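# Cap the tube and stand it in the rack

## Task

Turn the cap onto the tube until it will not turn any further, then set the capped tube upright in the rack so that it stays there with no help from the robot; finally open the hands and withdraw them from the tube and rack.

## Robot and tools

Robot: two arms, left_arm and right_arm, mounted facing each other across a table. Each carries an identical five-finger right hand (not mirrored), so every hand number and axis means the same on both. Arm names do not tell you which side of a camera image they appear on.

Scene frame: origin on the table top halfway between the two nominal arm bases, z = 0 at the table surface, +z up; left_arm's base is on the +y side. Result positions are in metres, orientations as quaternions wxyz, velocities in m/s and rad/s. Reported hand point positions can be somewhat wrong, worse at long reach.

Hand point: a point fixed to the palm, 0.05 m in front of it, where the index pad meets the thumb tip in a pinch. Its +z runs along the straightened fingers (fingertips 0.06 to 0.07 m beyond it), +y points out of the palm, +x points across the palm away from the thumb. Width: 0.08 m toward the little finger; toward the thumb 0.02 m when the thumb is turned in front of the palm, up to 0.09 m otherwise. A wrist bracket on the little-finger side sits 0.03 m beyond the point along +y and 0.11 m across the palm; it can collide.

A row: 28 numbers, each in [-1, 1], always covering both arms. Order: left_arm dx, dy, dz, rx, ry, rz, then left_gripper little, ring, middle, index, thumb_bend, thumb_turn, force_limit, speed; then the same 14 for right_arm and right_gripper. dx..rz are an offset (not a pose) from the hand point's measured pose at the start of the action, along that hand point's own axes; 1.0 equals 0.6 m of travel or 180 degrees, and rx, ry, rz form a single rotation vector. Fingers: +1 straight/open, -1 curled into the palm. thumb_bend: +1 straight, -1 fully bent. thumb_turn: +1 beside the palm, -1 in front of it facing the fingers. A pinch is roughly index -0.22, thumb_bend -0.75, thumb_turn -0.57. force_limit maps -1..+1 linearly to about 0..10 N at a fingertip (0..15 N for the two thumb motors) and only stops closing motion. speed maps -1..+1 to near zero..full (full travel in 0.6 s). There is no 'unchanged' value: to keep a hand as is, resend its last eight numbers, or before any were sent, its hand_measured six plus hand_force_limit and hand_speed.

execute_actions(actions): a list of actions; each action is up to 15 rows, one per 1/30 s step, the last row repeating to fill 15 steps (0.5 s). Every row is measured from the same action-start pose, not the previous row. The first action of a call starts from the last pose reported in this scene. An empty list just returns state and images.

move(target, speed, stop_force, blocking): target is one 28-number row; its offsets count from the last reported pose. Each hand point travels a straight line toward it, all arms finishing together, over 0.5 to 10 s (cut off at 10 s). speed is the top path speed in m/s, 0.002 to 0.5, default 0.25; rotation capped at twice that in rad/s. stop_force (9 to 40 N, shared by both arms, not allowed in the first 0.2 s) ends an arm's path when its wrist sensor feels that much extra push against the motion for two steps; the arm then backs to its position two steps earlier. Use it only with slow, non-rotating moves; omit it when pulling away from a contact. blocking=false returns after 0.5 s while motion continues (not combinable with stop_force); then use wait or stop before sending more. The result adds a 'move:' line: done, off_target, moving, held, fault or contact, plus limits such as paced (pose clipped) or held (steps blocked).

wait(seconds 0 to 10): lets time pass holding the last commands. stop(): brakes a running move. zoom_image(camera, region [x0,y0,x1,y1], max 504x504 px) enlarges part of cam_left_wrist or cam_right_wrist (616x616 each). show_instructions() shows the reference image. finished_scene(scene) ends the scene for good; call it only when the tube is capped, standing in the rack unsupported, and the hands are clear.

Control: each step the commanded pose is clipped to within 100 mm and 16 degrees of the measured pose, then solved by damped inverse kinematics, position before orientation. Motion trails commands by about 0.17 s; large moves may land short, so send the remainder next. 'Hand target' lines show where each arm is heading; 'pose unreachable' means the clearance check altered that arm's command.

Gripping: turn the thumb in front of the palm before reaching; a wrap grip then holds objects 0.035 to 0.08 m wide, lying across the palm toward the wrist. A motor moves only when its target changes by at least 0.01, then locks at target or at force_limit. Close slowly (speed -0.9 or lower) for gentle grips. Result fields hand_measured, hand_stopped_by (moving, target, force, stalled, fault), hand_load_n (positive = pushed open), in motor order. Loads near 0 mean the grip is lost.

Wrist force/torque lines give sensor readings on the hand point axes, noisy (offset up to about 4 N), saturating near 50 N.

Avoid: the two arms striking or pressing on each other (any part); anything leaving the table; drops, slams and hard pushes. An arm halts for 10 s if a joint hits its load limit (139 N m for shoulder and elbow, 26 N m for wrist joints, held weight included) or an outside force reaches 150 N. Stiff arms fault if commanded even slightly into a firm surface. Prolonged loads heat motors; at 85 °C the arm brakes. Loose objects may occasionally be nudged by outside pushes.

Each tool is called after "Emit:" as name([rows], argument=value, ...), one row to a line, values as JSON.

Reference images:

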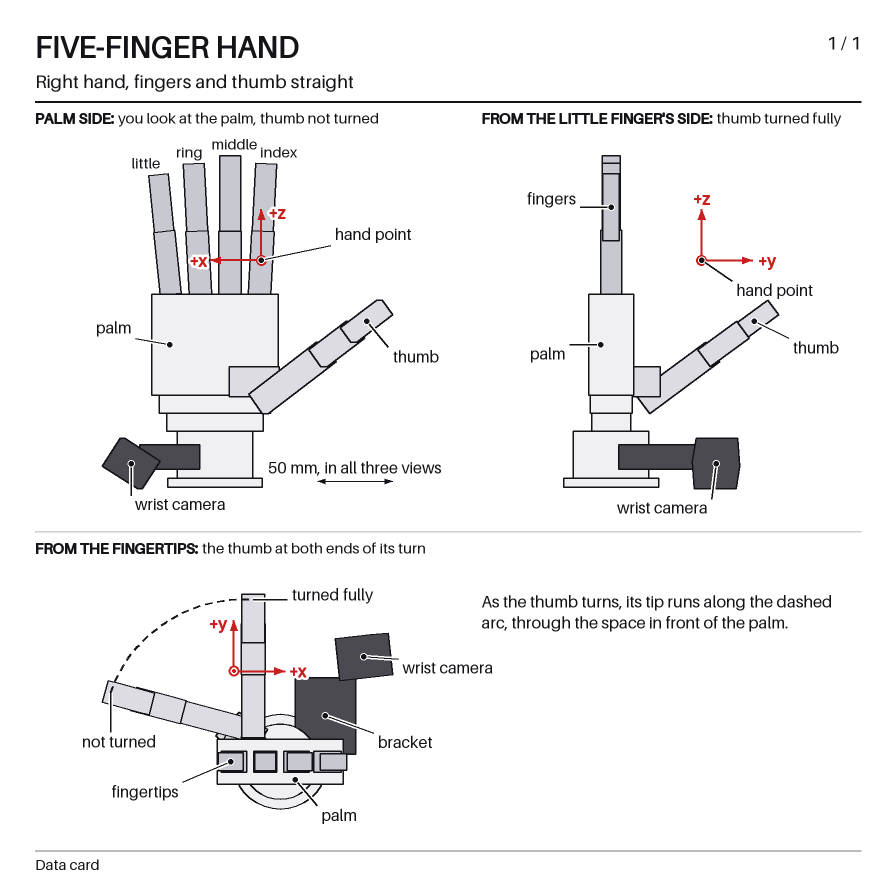

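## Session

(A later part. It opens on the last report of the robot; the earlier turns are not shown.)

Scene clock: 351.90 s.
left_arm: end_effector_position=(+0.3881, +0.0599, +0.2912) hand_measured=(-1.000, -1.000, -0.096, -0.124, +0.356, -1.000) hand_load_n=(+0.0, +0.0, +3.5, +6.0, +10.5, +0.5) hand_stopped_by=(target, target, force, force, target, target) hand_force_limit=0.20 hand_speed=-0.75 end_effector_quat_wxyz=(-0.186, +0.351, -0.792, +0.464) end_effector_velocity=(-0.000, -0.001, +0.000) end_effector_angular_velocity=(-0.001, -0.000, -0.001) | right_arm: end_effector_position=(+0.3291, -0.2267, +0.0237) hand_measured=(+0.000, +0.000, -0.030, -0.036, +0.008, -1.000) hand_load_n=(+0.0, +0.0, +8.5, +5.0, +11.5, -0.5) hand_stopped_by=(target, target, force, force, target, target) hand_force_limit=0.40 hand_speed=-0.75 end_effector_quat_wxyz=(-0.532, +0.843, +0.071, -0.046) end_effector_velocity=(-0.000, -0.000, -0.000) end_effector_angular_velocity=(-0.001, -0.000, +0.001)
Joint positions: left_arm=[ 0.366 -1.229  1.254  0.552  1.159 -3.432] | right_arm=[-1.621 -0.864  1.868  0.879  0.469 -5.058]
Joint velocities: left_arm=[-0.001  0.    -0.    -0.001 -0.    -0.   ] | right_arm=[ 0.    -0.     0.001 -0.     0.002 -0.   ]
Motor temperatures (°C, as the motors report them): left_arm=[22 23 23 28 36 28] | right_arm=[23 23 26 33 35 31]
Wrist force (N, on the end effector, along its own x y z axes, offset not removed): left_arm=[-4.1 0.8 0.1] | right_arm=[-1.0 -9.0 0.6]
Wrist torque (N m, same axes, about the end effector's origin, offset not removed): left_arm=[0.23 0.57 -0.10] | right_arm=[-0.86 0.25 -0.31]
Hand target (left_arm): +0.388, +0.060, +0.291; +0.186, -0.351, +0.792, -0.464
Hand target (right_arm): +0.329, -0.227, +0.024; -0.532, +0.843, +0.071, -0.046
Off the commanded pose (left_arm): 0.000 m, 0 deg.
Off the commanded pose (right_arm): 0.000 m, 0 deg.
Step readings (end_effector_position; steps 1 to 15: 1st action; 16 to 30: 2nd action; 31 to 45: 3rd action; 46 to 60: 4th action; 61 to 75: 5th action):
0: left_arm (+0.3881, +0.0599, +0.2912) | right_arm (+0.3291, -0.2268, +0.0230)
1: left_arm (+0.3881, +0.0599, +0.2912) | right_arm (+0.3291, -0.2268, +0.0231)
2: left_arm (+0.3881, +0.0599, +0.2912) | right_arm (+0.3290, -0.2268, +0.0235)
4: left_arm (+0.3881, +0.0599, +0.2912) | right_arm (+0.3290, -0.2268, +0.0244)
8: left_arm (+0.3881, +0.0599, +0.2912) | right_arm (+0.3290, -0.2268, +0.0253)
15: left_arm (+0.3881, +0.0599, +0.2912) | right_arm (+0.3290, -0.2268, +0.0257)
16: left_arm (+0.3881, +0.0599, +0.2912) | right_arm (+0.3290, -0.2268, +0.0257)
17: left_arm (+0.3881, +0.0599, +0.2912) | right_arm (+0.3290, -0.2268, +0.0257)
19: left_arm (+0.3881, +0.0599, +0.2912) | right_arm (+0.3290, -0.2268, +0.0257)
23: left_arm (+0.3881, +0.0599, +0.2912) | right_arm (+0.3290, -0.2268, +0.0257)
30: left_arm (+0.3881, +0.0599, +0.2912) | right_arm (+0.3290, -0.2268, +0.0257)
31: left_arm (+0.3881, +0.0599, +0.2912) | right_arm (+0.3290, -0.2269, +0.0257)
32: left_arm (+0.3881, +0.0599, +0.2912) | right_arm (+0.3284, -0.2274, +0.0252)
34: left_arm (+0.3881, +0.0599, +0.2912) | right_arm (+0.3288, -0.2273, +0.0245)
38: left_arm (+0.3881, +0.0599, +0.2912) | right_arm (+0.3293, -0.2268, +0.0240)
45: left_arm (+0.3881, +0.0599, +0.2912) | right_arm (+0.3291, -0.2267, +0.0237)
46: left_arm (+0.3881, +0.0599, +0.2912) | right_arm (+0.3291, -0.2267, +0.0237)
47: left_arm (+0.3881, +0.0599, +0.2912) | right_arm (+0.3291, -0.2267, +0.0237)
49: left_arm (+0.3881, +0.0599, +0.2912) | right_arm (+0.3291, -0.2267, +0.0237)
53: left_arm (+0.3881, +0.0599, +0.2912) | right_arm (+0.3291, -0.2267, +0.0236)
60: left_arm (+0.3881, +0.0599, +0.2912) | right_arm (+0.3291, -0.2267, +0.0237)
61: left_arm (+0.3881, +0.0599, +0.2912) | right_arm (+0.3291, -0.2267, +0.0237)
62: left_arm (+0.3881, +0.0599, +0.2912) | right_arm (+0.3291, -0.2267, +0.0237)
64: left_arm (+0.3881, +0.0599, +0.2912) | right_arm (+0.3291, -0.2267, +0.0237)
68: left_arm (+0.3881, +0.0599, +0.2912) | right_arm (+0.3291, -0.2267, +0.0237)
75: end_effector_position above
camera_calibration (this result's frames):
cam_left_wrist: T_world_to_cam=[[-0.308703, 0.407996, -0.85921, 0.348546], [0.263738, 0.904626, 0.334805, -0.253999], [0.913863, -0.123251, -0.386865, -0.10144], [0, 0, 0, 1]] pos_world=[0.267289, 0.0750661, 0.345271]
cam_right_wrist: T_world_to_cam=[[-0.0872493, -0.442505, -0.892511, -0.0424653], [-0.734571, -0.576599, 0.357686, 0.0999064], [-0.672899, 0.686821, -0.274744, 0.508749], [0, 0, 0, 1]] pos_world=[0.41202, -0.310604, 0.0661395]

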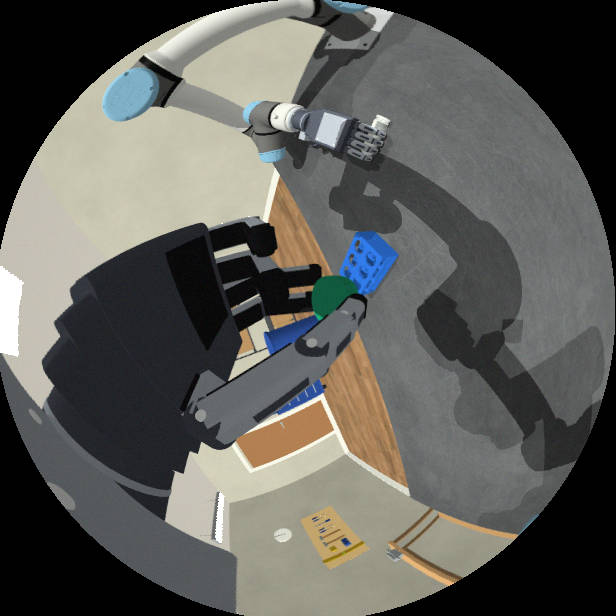

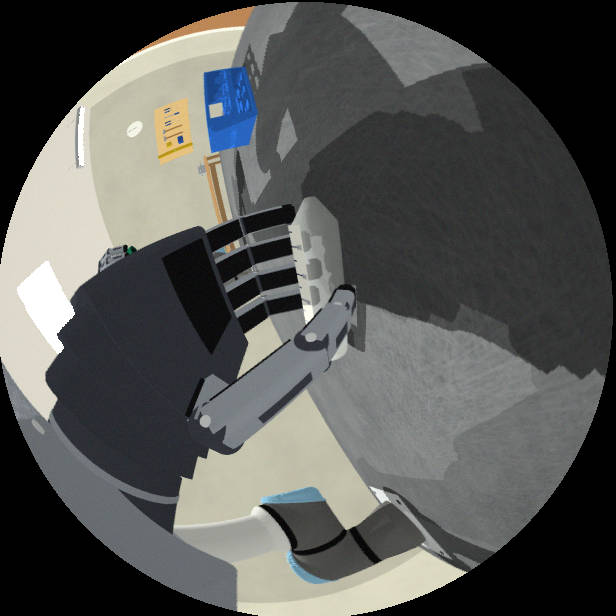

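Emit:
move(target=[0,0,-0.1,0,0,0,-1,-1,-0.4,-0.4,0.35,-1,0.2,-0.75,0.08,-0.262,0.061,0,0.275,0.131,0,0,-0.5,-0.5,0,-1,0.4,-0.75], speed=0.2)

Emit:
move(target=[0,0,0,0,0,0,-1,-1,-0.4,-0.4,0.35,-1,0.2,-0.75,0,-0.03,0,0.142,0,0,0,0,-0.5,-0.5,0,-1,0.4,-0.75])

Emit:
move(target=[0,0,0,0,0,0,-1,-1,-0.4,-0.4,0.35,-1,0.2,-0.75,0,-0.1,0,0,0,0.99,0,0,-0.5,-0.5,0,-1,0.4,-0.75], speed=0.45)

Scene clock: 371.80 s.
left_arm: end_effector_position=(+0.3509, +0.0961, +0.3212) hand_measured=(-1.000, -1.000, -0.096, -0.124, +0.356, -1.000) hand_load_n=(+0.0, +0.0, +3.5, +6.0, +10.5, +0.5) hand_stopped_by=(target, target, force, force, target, target) hand_force_limit=0.20 hand_speed=-0.75 end_effector_quat_wxyz=(-0.186, +0.351, -0.792, +0.464) end_effector_velocity=(+0.000, +0.001, +0.000) end_effector_angular_velocity=(-0.001, -0.000, +0.002) | right_arm: end_effector_position=(+0.3594, -0.1196, +0.1490) hand_measured=(+0.000, +0.000, -0.030, -0.036, +0.008, -1.000) hand_load_n=(+0.0, +0.0, +8.0, +5.5, +12.0, +0.5) hand_stopped_by=(target, target, force, force, target, target) hand_force_limit=0.40 hand_speed=-0.75 end_effector_quat_wxyz=(+0.492, -0.782, +0.324, -0.204) end_effector_velocity=(+0.000, +0.001, +0.000) end_effector_angular_velocity=(-0.003, +0.002, -0.013)
Joint positions: left_arm=[ 0.31  -1.356  1.344  0.603  1.112 -3.466] | right_arm=[-1.151 -1.484  1.977 -0.027  1.301 -3.275]
Joint velocities: left_arm=[ 0.001 -0.001  0.001 -0.001 -0.    -0.001] | right_arm=[ 0.009  0.003 -0.006  0.004  0.021  0.009]
Motor temperatures (°C, as the motors report them): left_arm=[22 23 23 28 36 28] | right_arm=[23 23 26 33 35 31]
Wrist force (N, on the end effector, along its own x y z axes, offset not removed): left_arm=[-1.2 1.4 -0.3] | right_arm=[0.5 1.8 1.1]
Wrist torque (N m, same axes, about the end effector's origin, offset not removed): left_arm=[0.67 -0.06 -0.03] | right_arm=[0.15 -0.18 0.15]
Hand target (left_arm): +0.351, +0.096, +0.321; +0.186, -0.351, +0.792, -0.464
Hand target (right_arm): +0.359, -0.120, +0.149; -0.492, +0.782, -0.324, +0.204
Off the commanded pose (left_arm): 0.000 m, 0 deg.
Off the commanded pose (right_arm): 0.001 m, 0 deg.
move: done
camera_calibration (this result's frames):
cam_left_wrist: T_world_to_cam=[[-0.30873, 0.407993, -0.859202, 0.348108], [0.263752, 0.904627, 0.334792, -0.286986], [0.91385, -0.123256, -0.386894, -0.0513504], [0, 0, 0, 1]] pos_world=[0.230091, 0.11126, 0.375308]
cam_right_wrist: T_world_to_cam=[[-0.412127, -0.187364, -0.891654, 0.266641], [-0.894954, 0.266812, 0.357587, 0.297647], [0.170905, 0.94536, -0.277642, 0.218117], [0, 0, 0, 1]] pos_world=[0.338993, -0.235656, 0.191876]

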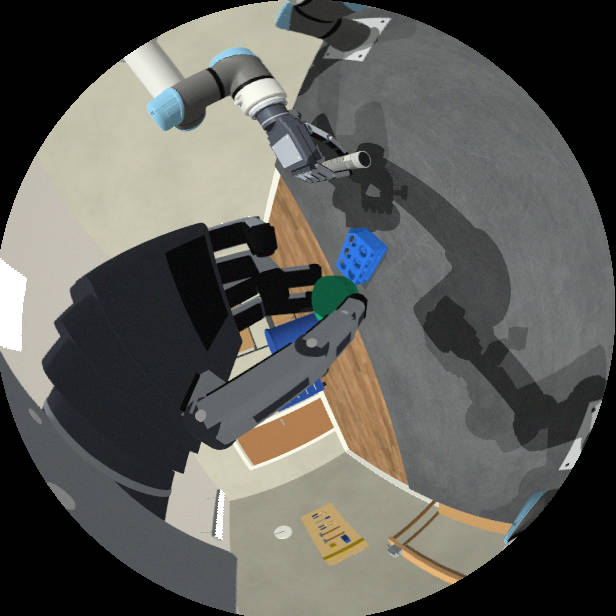

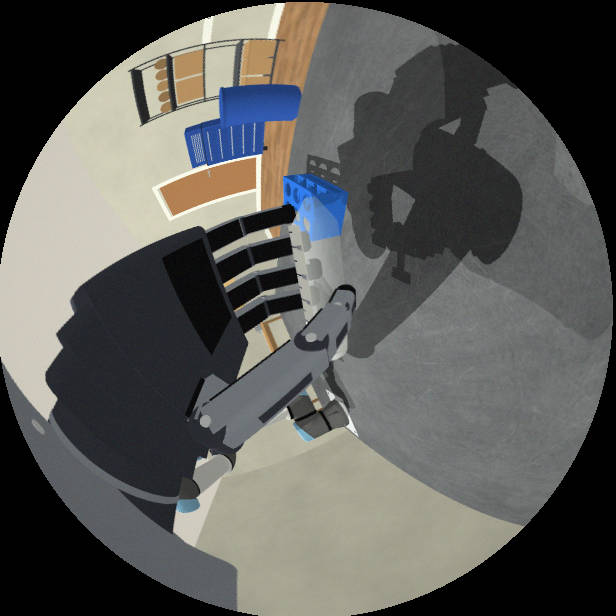

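Scene clock: 373.20 s.
left_arm: end_effector_position=(+0.3509, +0.0961, +0.3212) hand_measured=(-1.000, -1.000, -0.096, -0.124, +0.356, -1.000) hand_load_n=(+0.0, +0.0, +3.5, +6.0, +10.5, +0.5) hand_stopped_by=(target, target, force, force, target, target) hand_force_limit=0.20 hand_speed=-0.75 end_effector_quat_wxyz=(-0.186, +0.351, -0.792, +0.464) end_effector_velocity=(+0.000, -0.000, +0.000) end_effector_angular_velocity=(-0.001, -0.000, +0.001) | right_arm: end_effector_position=(+0.3649, -0.1142, +0.1652) hand_measured=(+0.000, +0.000, -0.030, -0.036, +0.008, -1.000) hand_load_n=(+0.0, +0.0, +8.0, +5.5, +12.0, +0.5) hand_stopped_by=(target, target, force, force, target, target) hand_force_limit=0.40 hand_speed=-0.75 end_effector_quat_wxyz=(+0.652, -0.654, +0.271, -0.271) end_effector_velocity=(+0.001, +0.000, -0.000) end_effector_angular_velocity=(+0.009, -0.006, -0.001)
Joint positions: left_arm=[ 0.31  -1.356  1.344  0.603  1.112 -3.466] | right_arm=[-1.194 -1.572  2.303 -0.728  1.228 -3.143]
Joint velocities: left_arm=[ 0.001  0.    -0.    -0.001  0.    -0.   ] | right_arm=[-0.001  0.004  0.007 -0.022  0.     0.005]
Motor temperatures (°C, as the motors report them): left_arm=[22 23 23 28 36 28] | right_arm=[23 23 26 33 35 31]
Wrist force (N, on the end effector, along its own x y z axes, offset not removed): left_arm=[-4.0 -0.1 -0.4] | right_arm=[-1.6 3.0 2.2]
Wrist torque (N m, same axes, about the end effector's origin, offset not removed): left_arm=[0.23 0.45 -0.27] | right_arm=[0.32 0.37 0.18]
Hand target (left_arm): +0.351, +0.096, +0.321; +0.186, -0.351, +0.792, -0.464
Hand target (right_arm): +0.365, -0.114, +0.165; +0.653, -0.654, +0.271, -0.271
Off the commanded pose (left_arm): 0.000 m, 0 deg.
Off the commanded pose (right_arm): 0.000 m, 0 deg.
move: done
camera_calibration (this result's frames):
cam_left_wrist: T_world_to_cam=[[-0.30873, 0.407993, -0.859202, 0.348108], [0.263751, 0.904627, 0.334792, -0.286994], [0.91385, -0.123255, -0.386893, -0.051338], [0, 0, 0, 1]] pos_world=[0.230081, 0.11127, 0.375316]
cam_right_wrist: T_world_to_cam=[[-0.111029, 0.112721, -0.987404, 0.224574], [-0.973196, 0.189013, 0.131009, 0.352359], [0.2014, 0.975484, 0.0887137, 0.148296], [0, 0, 0, 1]] pos_world=[0.337981, -0.236575, 0.162428]

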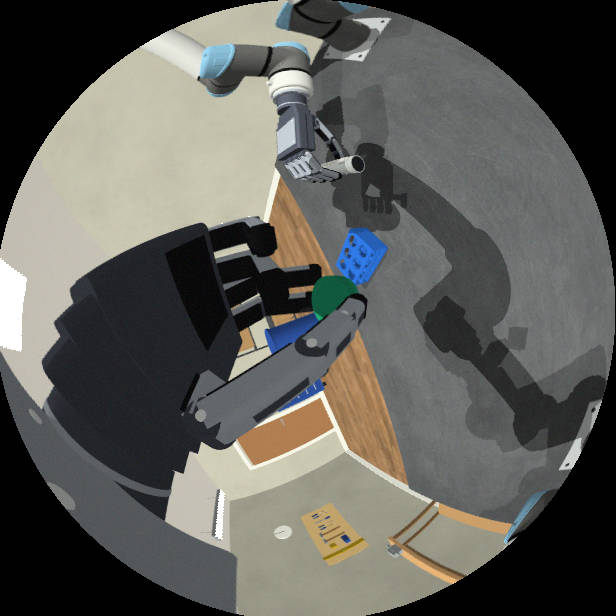

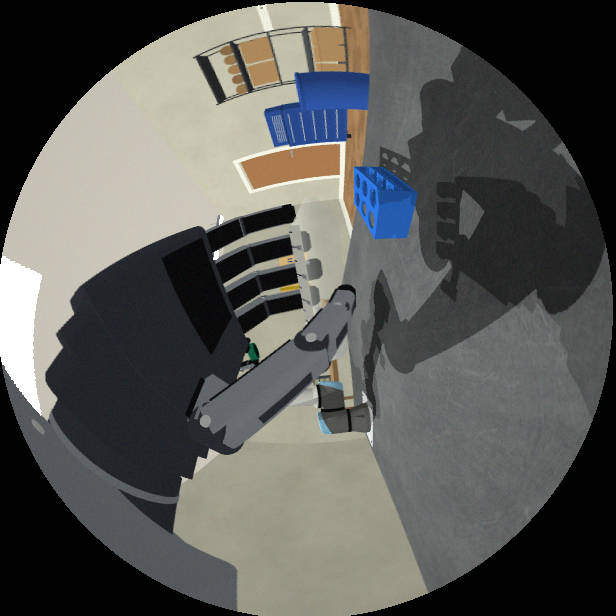

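Scene clock: 377.27 s.
left_arm: end_effector_position=(+0.3509, +0.0961, +0.3212) hand_measured=(-1.000, -1.000, -0.096, -0.124, +0.356, -1.000) hand_load_n=(+0.0, +0.0, +3.5, +6.0, +10.5, +0.5) hand_stopped_by=(target, target, force, force, target, target) hand_force_limit=0.20 hand_speed=-0.75 end_effector_quat_wxyz=(-0.186, +0.351, -0.792, +0.464) end_effector_velocity=(-0.000, -0.000, +0.000) end_effector_angular_velocity=(+0.001, -0.000, -0.001) | right_arm: end_effector_position=(+0.3649, -0.1140, +0.2254) hand_measured=(+0.000, +0.000, -0.030, -0.036, +0.008, -1.000) hand_load_n=(+0.0, +0.0, +8.0, +5.5, +12.0, +0.5) hand_stopped_by=(target, target, force, force, target, target) hand_force_limit=0.40 hand_speed=-0.75 end_effector_quat_wxyz=(+0.281, +0.260, +0.658, +0.648) end_effector_velocity=(-0.000, -0.000, +0.000) end_effector_angular_velocity=(+0.007, +0.008, -0.001)
Joint positions: left_arm=[ 0.31  -1.356  1.344  0.603  1.112 -3.466] | right_arm=[-0.999 -1.401  2.342 -0.938  1.423 -0.034]
Joint velocities: left_arm=[-0.001 -0.    -0.     0.001  0.     0.001] | right_arm=[ 0.003 -0.002 -0.001  0.004  0.004  0.011]
Motor temperatures (°C, as the motors report them): left_arm=[22 23 23 28 36 28] | right_arm=[23 23 26 33 35 31]
Wrist force (N, on the end effector, along its own x y z axes, offset not removed): left_arm=[0.7 0.2 0.0] | right_arm=[-2.6 -0.3 0.9]
Wrist torque (N m, same axes, about the end effector's origin, offset not removed): left_arm=[0.16 -0.27 0.04] | right_arm=[0.06 0.56 0.06]
Hand target (left_arm): +0.351, +0.096, +0.321; +0.186, -0.351, +0.792, -0.464
Hand target (right_arm): +0.365, -0.114, +0.225; +0.281, +0.260, +0.658, +0.648
Off the commanded pose (left_arm): 0.000 m, 0 deg.
Off the commanded pose (right_arm): 0.000 m, 0 deg.
move: done
camera_calibration (this result's frames):
cam_left_wrist: T_world_to_cam=[[-0.308729, 0.407992, -0.859202, 0.348108], [0.263751, 0.904627, 0.334791, -0.286994], [0.91385, -0.123255, -0.386893, -0.051338], [0, 0, 0, 1]] pos_world=[0.230081, 0.11127, 0.375316]
cam_right_wrist: T_world_to_cam=[[0.0932273, -0.0851363, 0.991998, -0.259309], [0.191196, -0.976263, -0.101754, -0.160789], [0.977115, 0.199152, -0.0747367, -0.191983], [0, 0, 0, 1]] pos_world=[0.242506, -0.140815, 0.226525]

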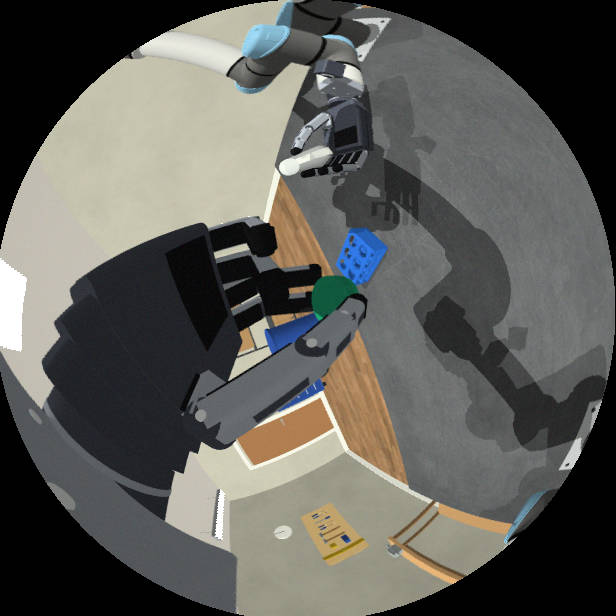

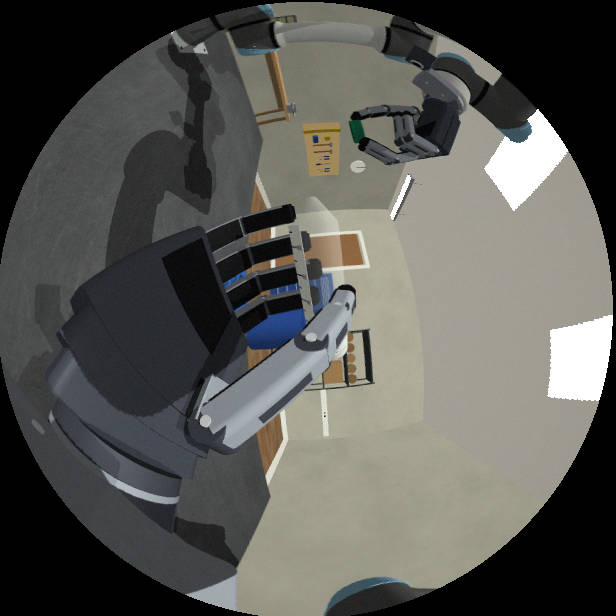

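Loosen slowly.

Emit:
move(target=[0,0,0,0,0,0,-1,-1,-0.4,-0.4,0.35,-1,0.2,-0.75,0,0,0,0,0,0,0.08,0.08,0.08,0.08,0,-1,0.4,-0.9])

Scene clock: 383.27 s.
left_arm: end_effector_position=(+0.3509, +0.0961, +0.3212) hand_measured=(-1.000, -1.000, -0.096, -0.124, +0.356, -1.000) hand_load_n=(+0.0, +0.0, +3.5, +6.0, +10.5, +0.5) hand_stopped_by=(target, target, force, force, target, target) hand_force_limit=0.20 hand_speed=-0.75 end_effector_quat_wxyz=(-0.186, +0.351, -0.792, +0.464) end_effector_velocity=(-0.000, -0.000, +0.000) end_effector_angular_velocity=(+0.000, -0.001, -0.000) | right_arm: end_effector_position=(+0.3649, -0.1140, +0.2255) hand_measured=(+0.080, +0.080, +0.080, +0.080, +0.000, -1.000) hand_load_n=(+0.0, +0.0, +0.0, +0.0, +0.0, +0.0) hand_stopped_by=(target, target, target, target, target, target) hand_force_limit=0.40 hand_speed=-0.90 end_effector_quat_wxyz=(+0.281, +0.260, +0.658, +0.648) end_effector_velocity=(-0.000, +0.000, +0.000) end_effector_angular_velocity=(-0.001, -0.001, +0.001)
Joint positions: left_arm=[ 0.31  -1.356  1.344  0.603  1.112 -3.466] | right_arm=[-0.999 -1.401  2.342 -0.938  1.423 -0.034]
Joint velocities: left_arm=[-0.    -0.     0.     0.    -0.001  0.   ] | right_arm=[-0.    -0.     0.     0.    -0.002 -0.001]
Motor temperatures (°C, as the motors report them): left_arm=[22 23 23 28 36 28] | right_arm=[23 23 26 33 35 31]
Wrist force (N, on the end effector, along its own x y z axes, offset not removed): left_arm=[-4.1 1.3 -0.1] | right_arm=[-3.3 0.0 -0.5]
Wrist torque (N m, same axes, about the end effector's origin, offset not removed): left_arm=[0.36 0.48 -0.23] | right_arm=[0.06 0.51 -0.12]
Hand target (left_arm): +0.351, +0.096, +0.321; +0.186, -0.351, +0.792, -0.464
Hand target (right_arm): +0.365, -0.114, +0.225; +0.281, +0.260, +0.658, +0.648
Off the commanded pose (left_arm): 0.000 m, 0 deg.
Off the commanded pose (right_arm): 0.000 m, 0 deg.
move: done
camera_calibration (this result's frames):
cam_left_wrist: T_world_to_cam=[[-0.308729, 0.407992, -0.859202, 0.348108], [0.26375, 0.904627, 0.334791, -0.286994], [0.91385, -0.123255, -0.386893, -0.0513381], [0, 0, 0, 1]] pos_world=[0.230081, 0.11127, 0.375316]
cam_right_wrist: T_world_to_cam=[[0.0931457, -0.0851964, 0.992001, -0.259344], [0.191265, -0.976245, -0.101802, -0.16077], [0.977109, 0.199217, -0.074638, -0.191961], [0, 0, 0, 1]] pos_world=[0.242474, -0.140804, 0.226575]

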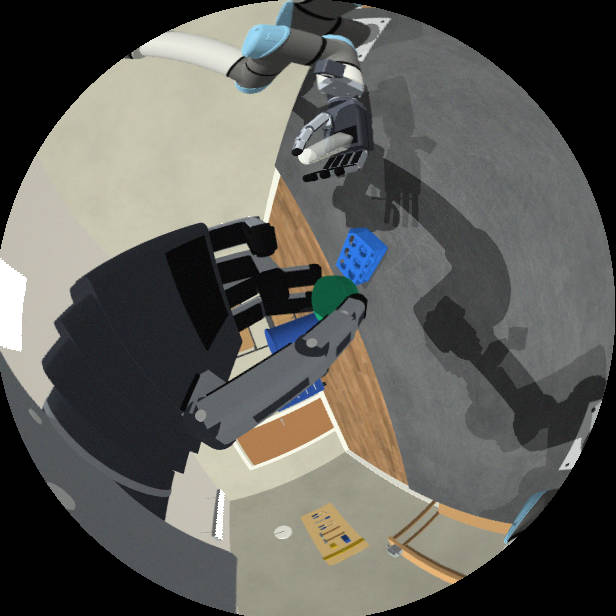

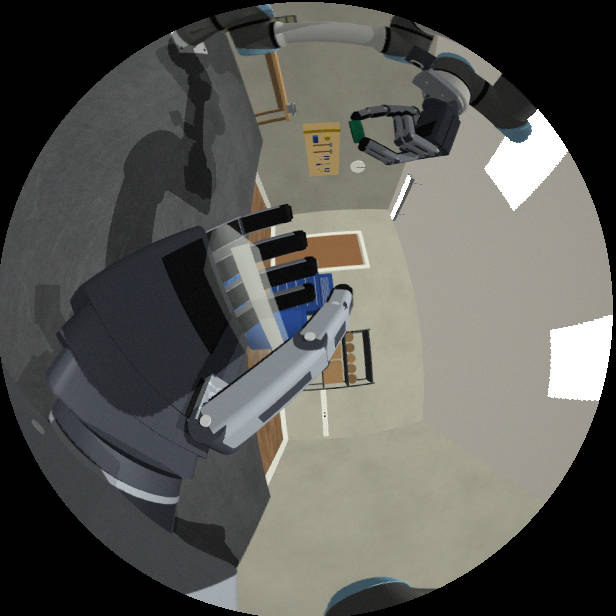

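Emit:
move(target=[0,0,0,0,0,0,-1,-1,-0.4,-0.4,0.35,-1,0.2,-0.75,0,0,0,0.06,0,0,-1,-1,-1,-1,0.6,-1,0.7,-0.7])

Scene clock: 398.17 s.
left_arm: end_effector_position=(+0.3509, +0.0961, +0.3212) hand_measured=(-1.000, -1.000, -0.096, -0.124, +0.356, -1.000) hand_load_n=(+0.0, +0.0, +3.5, +6.0, +10.5, +0.5) hand_stopped_by=(target, target, force, force, target, target) hand_force_limit=0.20 hand_speed=-0.75 end_effector_quat_wxyz=(-0.186, +0.351, -0.792, +0.464) end_effector_velocity=(-0.000, -0.000, -0.001) end_effector_angular_velocity=(+0.001, +0.001, -0.002) | right_arm: end_effector_position=(+0.3649, -0.1140, +0.2254) hand_measured=(-0.924, -0.882, -0.882, -0.882, +0.600, -1.000) hand_load_n=(+10.5, +7.0, +7.0, +8.0, +0.0, +0.0) hand_stopped_by=(force, force, force, force, target, target) hand_force_limit=0.70 hand_speed=-0.70 end_effector_quat_wxyz=(+0.255, +0.285, +0.716, +0.583) end_effector_velocity=(+0.000, +0.000, +0.000) end_effector_angular_velocity=(+0.001, +0.000, -0.000)
Joint positions: left_arm=[ 0.31  -1.356  1.344  0.603  1.112 -3.466] | right_arm=[-0.997 -1.486  2.265 -0.586  1.433 -0.06 ]
Joint velocities: left_arm=[ 0.     0.     0.001  0.     0.002 -0.   ] | right_arm=[ 0.    -0.    -0.001  0.001  0.     0.001]
Motor temperatures (°C, as the motors report them): left_arm=[22 23 23 28 36 28] | right_arm=[23 23 26 33 35 31]
Wrist force (N, on the end effector, along its own x y z axes, offset not removed): left_arm=[-3.4 0.7 3.5] | right_arm=[-1.0 0.3 -0.1]
Wrist torque (N m, same axes, about the end effector's origin, offset not removed): left_arm=[0.21 0.10 -0.19] | right_arm=[0.00 0.14 0.10]
Hand target (left_arm): +0.351, +0.096, +0.321; +0.186, -0.351, +0.792, -0.464
Hand target (right_arm): +0.365, -0.114, +0.225; +0.255, +0.285, +0.716, +0.583
Off the commanded pose (left_arm): 0.000 m, 0 deg.
Off the commanded pose (right_arm): 0.000 m, 0 deg.
move: done
camera_calibration (this result's frames):
cam_left_wrist: T_world_to_cam=[[-0.308729, 0.407992, -0.859202, 0.348108], [0.26375, 0.904627, 0.334791, -0.286994], [0.91385, -0.123255, -0.386893, -0.051338], [0, 0, 0, 1]] pos_world=[0.230081, 0.11127, 0.375316]
cam_right_wrist: T_world_to_cam=[[0.224478, 0.0449488, 0.973442, -0.288198], [0.178829, -0.983871, 0.00419193, -0.180993], [0.95793, 0.173139, -0.228896, -0.153183], [0, 0, 0, 1]] pos_world=[0.243799, -0.138597, 0.24624]

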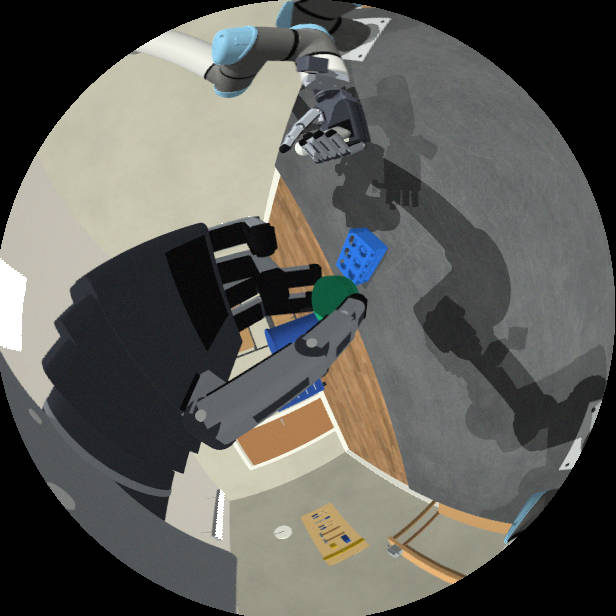

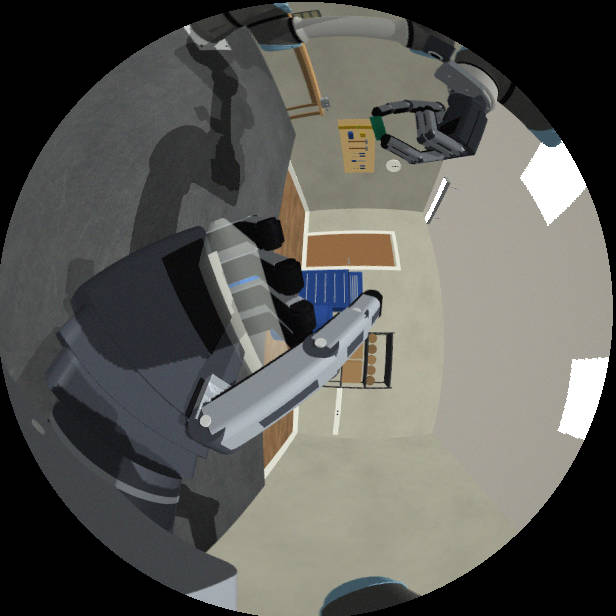

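Emit:
move(target=[0,0,0,0,0,0,-1,-1,-0.4,-0.4,0.35,-1,0.2,-0.75,0.262,-0.085,0.172,0,-0.093,-0.481,-1,-1,-1,-1,0.6,-1,0.7,-0.7], speed=0.4)

Emit:
move(target=[0.1,0.054,0.146,0,0,0,-1,-1,-0.4,-0.4,0.35,-1,0.2,-0.75,0,0,0,-0.145,0,0,-1,-1,-1,-1,0.6,-1,0.7,-0.7])

Emit:
zoom_image(camera="cam_left_wrist", region=[290,200,458,340])

Scene clock: 418.73 s.
left_arm: end_effector_position=(+0.3509, +0.0961, +0.3212) hand_measured=(-1.000, -1.000, -0.096, -0.124, +0.356, -1.000) hand_load_n=(+0.0, +0.0, +3.5, +6.0, +10.5, +0.5) hand_stopped_by=(target, target, force, force, target, target) hand_force_limit=0.20 hand_speed=-0.75 end_effector_quat_wxyz=(-0.186, +0.351, -0.792, +0.464) end_effector_velocity=(+0.001, +0.000, -0.000) end_effector_angular_velocity=(+0.000, +0.000, +0.001) | right_arm: end_effector_position=(+0.3206, +0.0602, +0.1509) hand_measured=(-0.924, -0.882, -0.882, -0.882, +0.600, -1.000) hand_load_n=(+10.5, +7.0, +7.0, +8.0, +0.0, +0.0) hand_stopped_by=(force, force, force, force, target, target) hand_force_limit=0.70 hand_speed=-0.70 end_effector_quat_wxyz=(+0.676, -0.207, +0.676, +0.207) end_effector_velocity=(+0.000, +0.002, +0.000) end_effector_angular_velocity=(-0.007, -0.009, -0.000)
Joint positions: left_arm=[ 0.31  -1.356  1.344  0.603  1.112 -3.466] | right_arm=[-0.689 -1.079  2.021 -0.942  1.924 -1.572]
Joint velocities: left_arm=[ 0.001  0.    -0.     0.     0.    -0.   ] | right_arm=[ 0.001  0.002 -0.003 -0.003  0.001 -0.012]
Motor temperatures (°C, as the motors report them): left_arm=[22 23 23 28 36 28] | right_arm=[23 23 26 33 35 31]
Wrist force (N, on the end effector, along its own x y z axes, offset not removed): left_arm=[-2.9 2.6 1.1] | right_arm=[-2.3 1.5 -0.3]
Wrist torque (N m, same axes, about the end effector's origin, offset not removed): left_arm=[0.34 0.25 -0.29] | right_arm=[0.36 0.39 -0.05]
Hand target (left_arm): +0.351, +0.096, +0.321; +0.186, -0.351, +0.792, -0.464
Hand target (right_arm): +0.321, +0.060, +0.151; +0.676, -0.208, +0.676, +0.207
Off the commanded pose (left_arm): 0.000 m, 0 deg.
Off the commanded pose (right_arm): 0.001 m, 0 deg.
move: done
camera_calibration (this result's frames):
cam_left_wrist: T_world_to_cam=[[-0.308729, 0.407993, -0.859202, 0.348108], [0.263751, 0.904627, 0.334792, -0.286994], [0.91385, -0.123255, -0.386893, -0.051338], [0, 0, 0, 1]] pos_world=[0.230081, 0.11127, 0.375316]
cam_right_wrist: T_world_to_cam=[[-0.550213, 0.819856, 0.158436, 0.111194], [-0.386957, -0.418478, 0.821669, 0.0225895], [0.739952, 0.390785, 0.547501, -0.21831], [0, 0, 0, 1]] pos_world=[0.23146, 0.00360207, 0.0833465]

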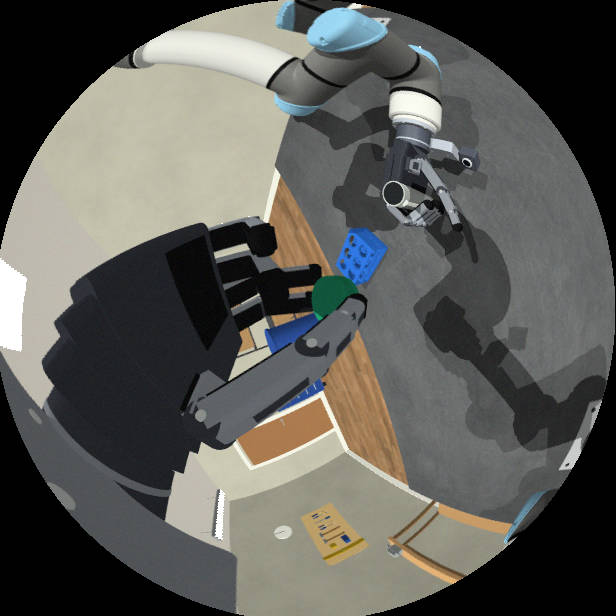

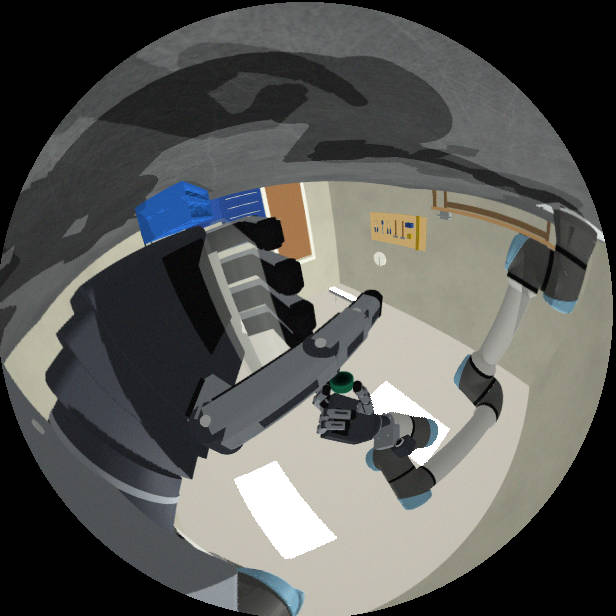

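Scene clock: 420.17 s.
left_arm: end_effector_position=(+0.3517, +0.0102, +0.2512) hand_measured=(-1.000, -1.000, -0.096, -0.124, +0.356, -1.000) hand_load_n=(+0.0, +0.0, +3.5, +6.0, +10.5, +0.5) hand_stopped_by=(target, target, force, force, target, target) hand_force_limit=0.20 hand_speed=-0.75 end_effector_quat_wxyz=(-0.186, +0.351, -0.792, +0.464) end_effector_velocity=(-0.000, -0.001, -0.001) end_effector_angular_velocity=(+0.001, -0.000, -0.000) | right_arm: end_effector_position=(+0.3204, +0.0601, +0.1509) hand_measured=(-0.924, -0.882, -0.882, -0.882, +0.600, -1.000) hand_load_n=(+10.5, +7.0, +7.0, +8.0, +0.0, +0.0) hand_stopped_by=(force, force, force, force, target, target) hand_force_limit=0.70 hand_speed=-0.70 end_effector_quat_wxyz=(+0.612, -0.354, +0.612, +0.354) end_effector_velocity=(-0.000, +0.000, -0.001) end_effector_angular_velocity=(-0.003, -0.000, +0.009)
Joint positions: left_arm=[ 0.267 -1.155  1.256  0.502  1.077 -3.493] | right_arm=[-0.953 -1.09   2.043 -0.953  1.206 -1.572]
Joint velocities: left_arm=[-0.001  0.003 -0.003 -0.    -0.001  0.   ] | right_arm=[-0.004  0.003 -0.002  0.002 -0.013 -0.002]
Motor temperatures (°C, as the motors report them): left_arm=[22 23 23 28 36 28] | right_arm=[23 23 26 33 35 31]
Wrist force (N, on the end effector, along its own x y z axes, offset not removed): left_arm=[-3.5 -0.1 -0.5] | right_arm=[-1.2 0.3 1.9]
Wrist torque (N m, same axes, about the end effector's origin, offset not removed): left_arm=[0.17 0.42 -0.08] | right_arm=[0.11 0.17 -0.12]
Hand target (left_arm): +0.352, +0.010, +0.251; +0.186, -0.351, +0.792, -0.464
Hand target (right_arm): +0.320, +0.060, +0.151; +0.612, -0.355, +0.612, +0.354
Off the commanded pose (left_arm): 0.000 m, 0 deg.
Off the commanded pose (right_arm): 0.000 m, 0 deg.
move: done
camera_calibration (this result's frames):
cam_left_wrist: T_world_to_cam=[[-0.308737, 0.407956, -0.859217, 0.323217], [0.263758, 0.904641, 0.334749, -0.186022], [0.913845, -0.123276, -0.386898, -0.0897745], [0, 0, 0, 1]] pos_world=[0.230894, 0.0253576, 0.305251]
cam_right_wrist: T_world_to_cam=[[-0.85442, 0.494856, 0.158376, 0.228145], [-0.164047, -0.54615, 0.821468, -0.0412645], [0.493005, 0.675898, 0.547821, -0.156167], [0, 0, 0, 1]] pos_world=[0.265154, -0.0298829, 0.0833162]

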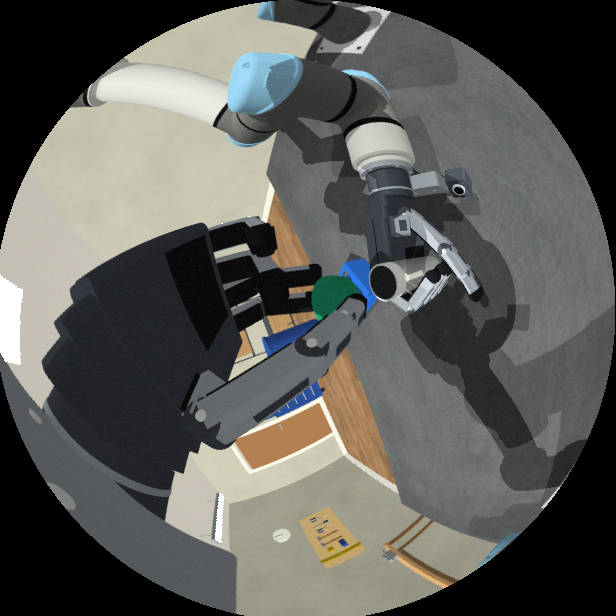

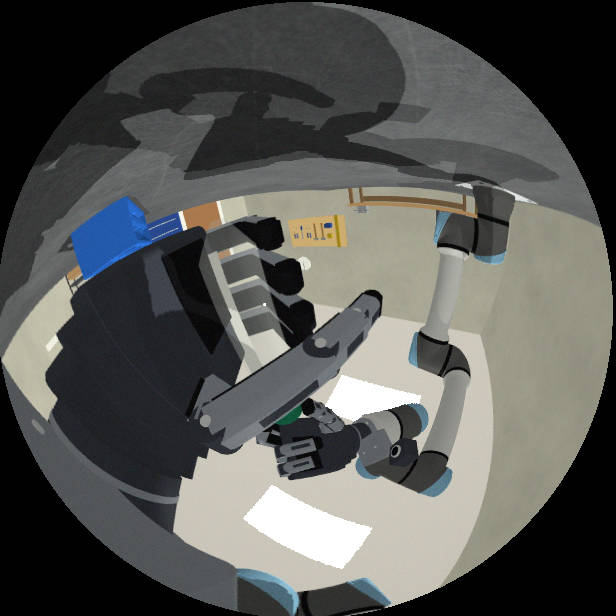

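Region (290, 200, 458, 340) of cam_left_wrist's 616x616 image, scaled by 3.000, with more detail than that image has.

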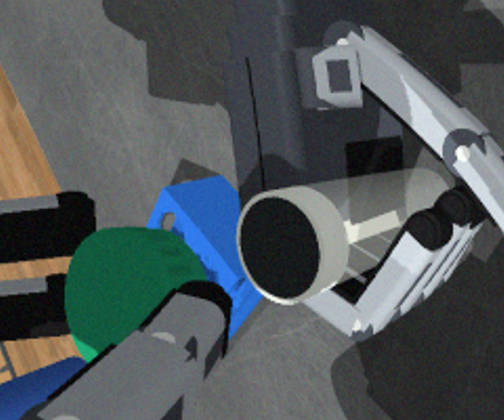

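Emit:
move(target=[-0.053,0.061,-0.042,0,0,0,-1,-1,-0.4,-0.4,0.35,-1,0.2,-0.75,0,0,0,0,0,0,-1,-1,-1,-1,0.6,-1,0.7,-0.7], speed=0.12)

Emit:
zoom_image(camera="cam_left_wrist", region=[290,172,458,340])

Scene clock: 432.40 s.
left_arm: end_effector_position=(+0.3439, +0.0603, +0.2313) hand_measured=(-1.000, -1.000, -0.096, -0.124, +0.356, -1.000) hand_load_n=(+0.0, +0.0, +3.5, +6.0, +10.5, +0.5) hand_stopped_by=(target, target, force, force, target, target) hand_force_limit=0.20 hand_speed=-0.75 end_effector_quat_wxyz=(-0.186, +0.351, -0.792, +0.464) end_effector_velocity=(-0.000, +0.002, -0.001) end_effector_angular_velocity=(+0.000, -0.000, -0.000) | right_arm: end_effector_position=(+0.3204, +0.0600, +0.1508) hand_measured=(-0.924, -0.882, -0.882, -0.882, +0.600, -1.000) hand_load_n=(+10.5, +7.0, +7.0, +8.0, +0.0, +0.0) hand_stopped_by=(force, force, force, force, target, target) hand_force_limit=0.70 hand_speed=-0.70 end_effector_quat_wxyz=(+0.612, -0.354, +0.612, +0.354) end_effector_velocity=(+0.000, +0.000, +0.001) end_effector_angular_velocity=(+0.002, -0.001, -0.000)
Joint positions: left_arm=[ 0.275 -1.266  1.462  0.406  1.084 -3.488] | right_arm=[-0.953 -1.09   2.043 -0.953  1.206 -1.572]
Joint velocities: left_arm=[ 0.    -0.005  0.008 -0.003 -0.     0.001] | right_arm=[ 0.    -0.    -0.001 -0.001  0.001  0.001]
Motor temperatures (°C, as the motors report them): left_arm=[22 23 23 28 36 28] | right_arm=[23 23 26 33 35 31]
Wrist force (N, on the end effector, along its own x y z axes, offset not removed): left_arm=[-0.3 -0.6 -0.8] | right_arm=[-3.1 -2.1 -0.2]
Wrist torque (N m, same axes, about the end effector's origin, offset not removed): left_arm=[0.12 0.00 -0.12] | right_arm=[-0.29 0.40 -0.30]
Hand target (left_arm): +0.344, +0.060, +0.231; +0.186, -0.351, +0.792, -0.464
Hand target (right_arm): +0.320, +0.060, +0.151; +0.612, -0.354, +0.612, +0.354
Off the commanded pose (left_arm): 0.000 m, 0 deg.
Off the commanded pose (right_arm): 0.000 m, 0 deg.
move: done
camera_calibration (this result's frames):
cam_left_wrist: T_world_to_cam=[[-0.308811, 0.408011, -0.859164, 0.283295], [0.263743, 0.904625, 0.334803, -0.222603], [0.913825, -0.123207, -0.386968, -0.0841651], [0, 0, 0, 1]] pos_world=[0.223107, 0.0754152, 0.285356]
cam_right_wrist: T_world_to_cam=[[-0.854377, 0.494924, 0.158398, 0.228174], [-0.163976, -0.546009, 0.821575, -0.0412235], [0.493104, 0.675962, 0.547653, -0.156114], [0, 0, 0, 1]] pos_world=[0.265168, -0.0299102, 0.0832223]

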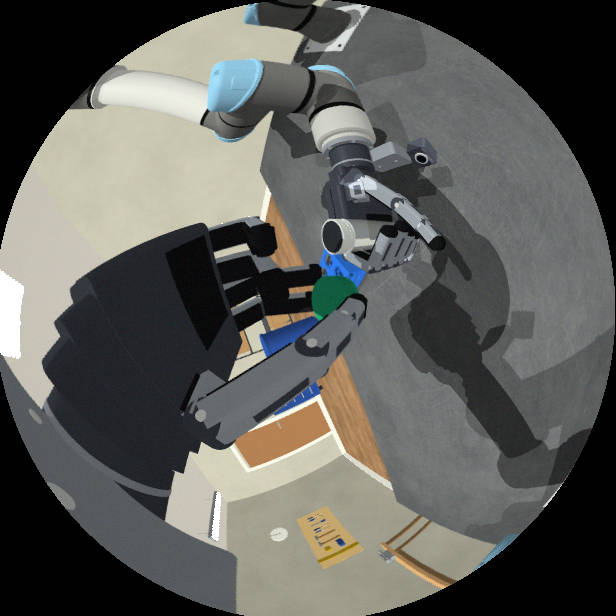

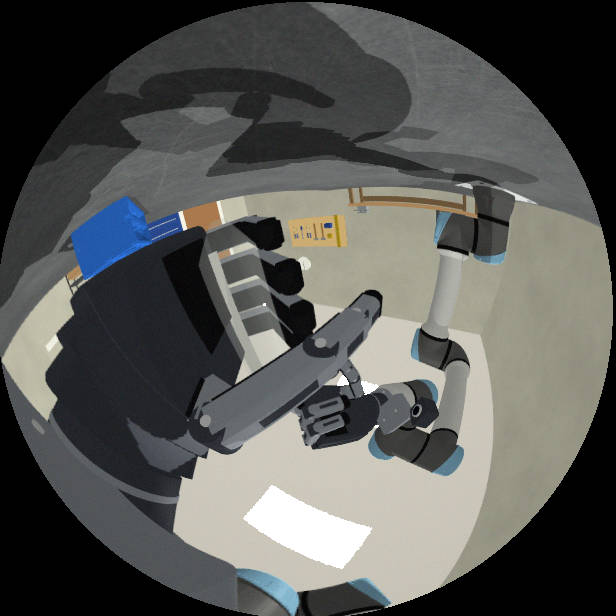

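Region (290, 172, 458, 340) of cam_left_wrist's 616x616 image, scaled by 3.000, with more detail than that image has.

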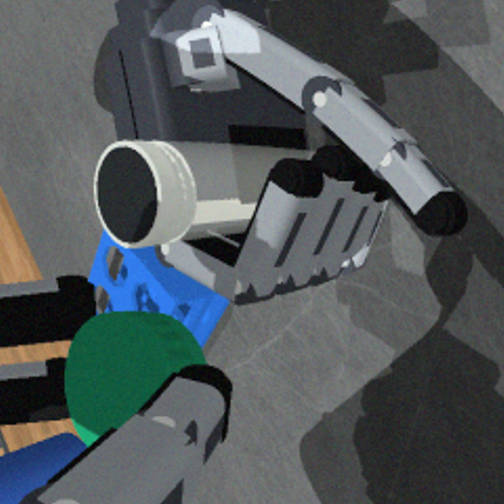

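Emit:
move(target=[0.06,-0.0207,0.046,0,0,0,-1,-1,-0.4,-0.4,0.35,-1,0.2,-0.75,0,0,0,0,0,0,-1,-1,-1,-1,1,-1,0.7,-0.3], speed=0.1)

Emit:
zoom_image(camera="cam_left_wrist", region=[290,200,458,340])

Emit:
zoom_image(camera="cam_right_wrist", region=[220,320,360,460])

Scene clock: 443.00 s.
left_arm: end_effector_position=(+0.3411, +0.0136, +0.2292) hand_measured=(-1.000, -1.000, -0.096, -0.124, +0.356, -1.000) hand_load_n=(+0.0, +0.0, +3.5, +6.0, +10.5, +0.5) hand_stopped_by=(target, target, force, force, target, target) hand_force_limit=0.20 hand_speed=-0.75 end_effector_quat_wxyz=(-0.186, +0.351, -0.792, +0.464) end_effector_velocity=(+0.001, -0.001, -0.000) end_effector_angular_velocity=(+0.001, +0.001, +0.002) | right_arm: end_effector_position=(+0.3204, +0.0601, +0.1509) hand_measured=(-0.924, -0.882, -0.882, -0.882, +1.000, -1.000) hand_load_n=(+10.5, +7.0, +7.0, +8.0, +0.0, +0.0) hand_stopped_by=(force, force, force, force, target, target) hand_force_limit=0.70 hand_speed=-0.30 end_effector_quat_wxyz=(+0.612, -0.354, +0.612, +0.354) end_effector_velocity=(-0.000, -0.000, +0.001) end_effector_angular_velocity=(-0.000, -0.002, -0.000)
Joint positions: left_arm=[ 0.248 -1.166  1.33   0.446  1.062 -3.506] | right_arm=[-0.953 -1.09   2.043 -0.953  1.206 -1.572]
Joint velocities: left_arm=[ 0.001  0.005 -0.006  0.003 -0.001 -0.001] | right_arm=[ 0.    -0.001  0.     0.     0.    -0.001]
Motor temperatures (°C, as the motors report them): left_arm=[22 23 23 28 36 28] | right_arm=[23 23 26 33 35 31]
Wrist force (N, on the end effector, along its own x y z axes, offset not removed): left_arm=[-1.4 -0.1 0.2] | right_arm=[-1.3 -1.3 0.7]
Wrist torque (N m, same axes, about the end effector's origin, offset not removed): left_arm=[0.33 0.09 -0.16] | right_arm=[-0.15 0.27 0.01]
Hand target (left_arm): +0.341, +0.013, +0.229; +0.186, -0.351, +0.792, -0.464
Hand target (right_arm): +0.320, +0.060, +0.151; +0.612, -0.354, +0.612, +0.354
Off the commanded pose (left_arm): 0.000 m, 0 deg.
Off the commanded pose (right_arm): 0.000 m, 0 deg.
move: done
camera_calibration (this result's frames):
cam_left_wrist: T_world_to_cam=[[-0.308781, 0.407971, -0.859194, 0.299743], [0.263761, 0.904637, 0.334757, -0.178906], [0.913829, -0.123255, -0.386942, -0.0881463], [0, 0, 0, 1]] pos_world=[0.220294, 0.0286934, 0.28332]
cam_right_wrist: T_world_to_cam=[[-0.85442, 0.494856, 0.158376, 0.228145], [-0.164047, -0.546149, 0.821468, -0.0412645], [0.493005, 0.675898, 0.547821, -0.156167], [0, 0, 0, 1]] pos_world=[0.265154, -0.0298829, 0.0833162]

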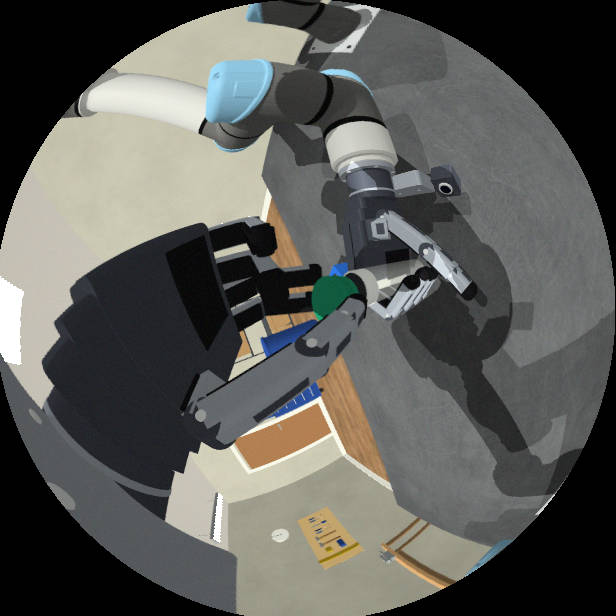

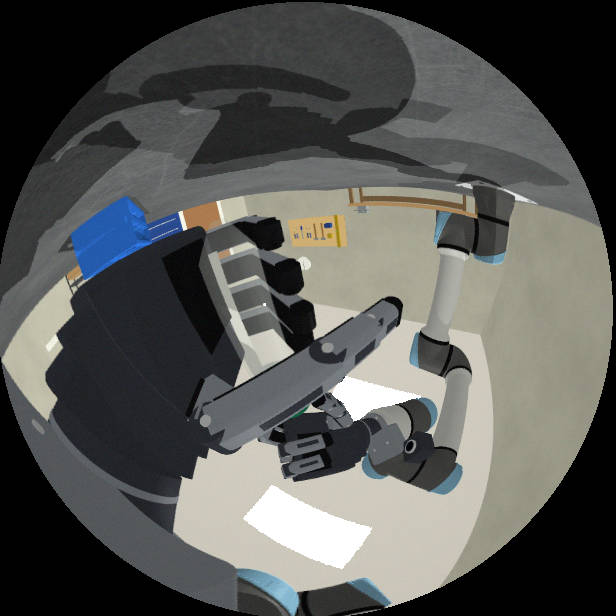

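Region (290, 200, 458, 340) of cam_left_wrist's 616x616 image, scaled by 3.000, with more detail than that image has.

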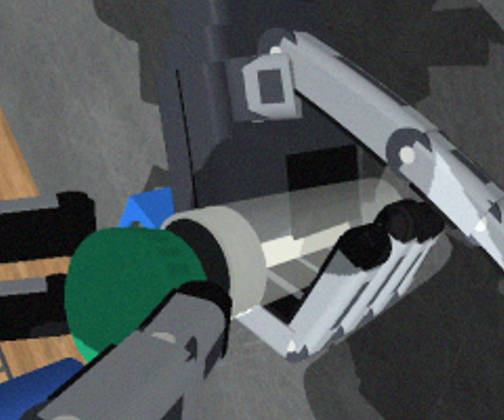

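Region (220, 320, 360, 460) of cam_right_wrist's 616x616 image, scaled by 3.600, with more detail than that image has.

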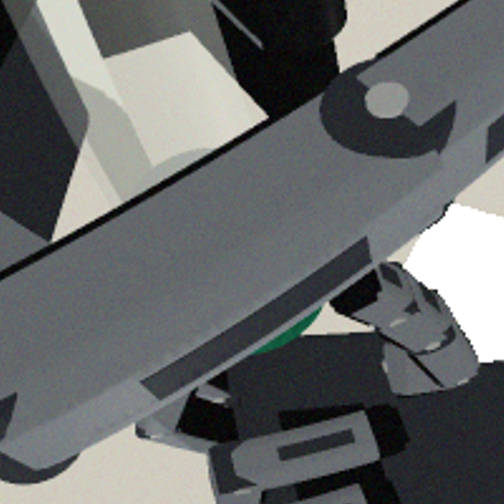

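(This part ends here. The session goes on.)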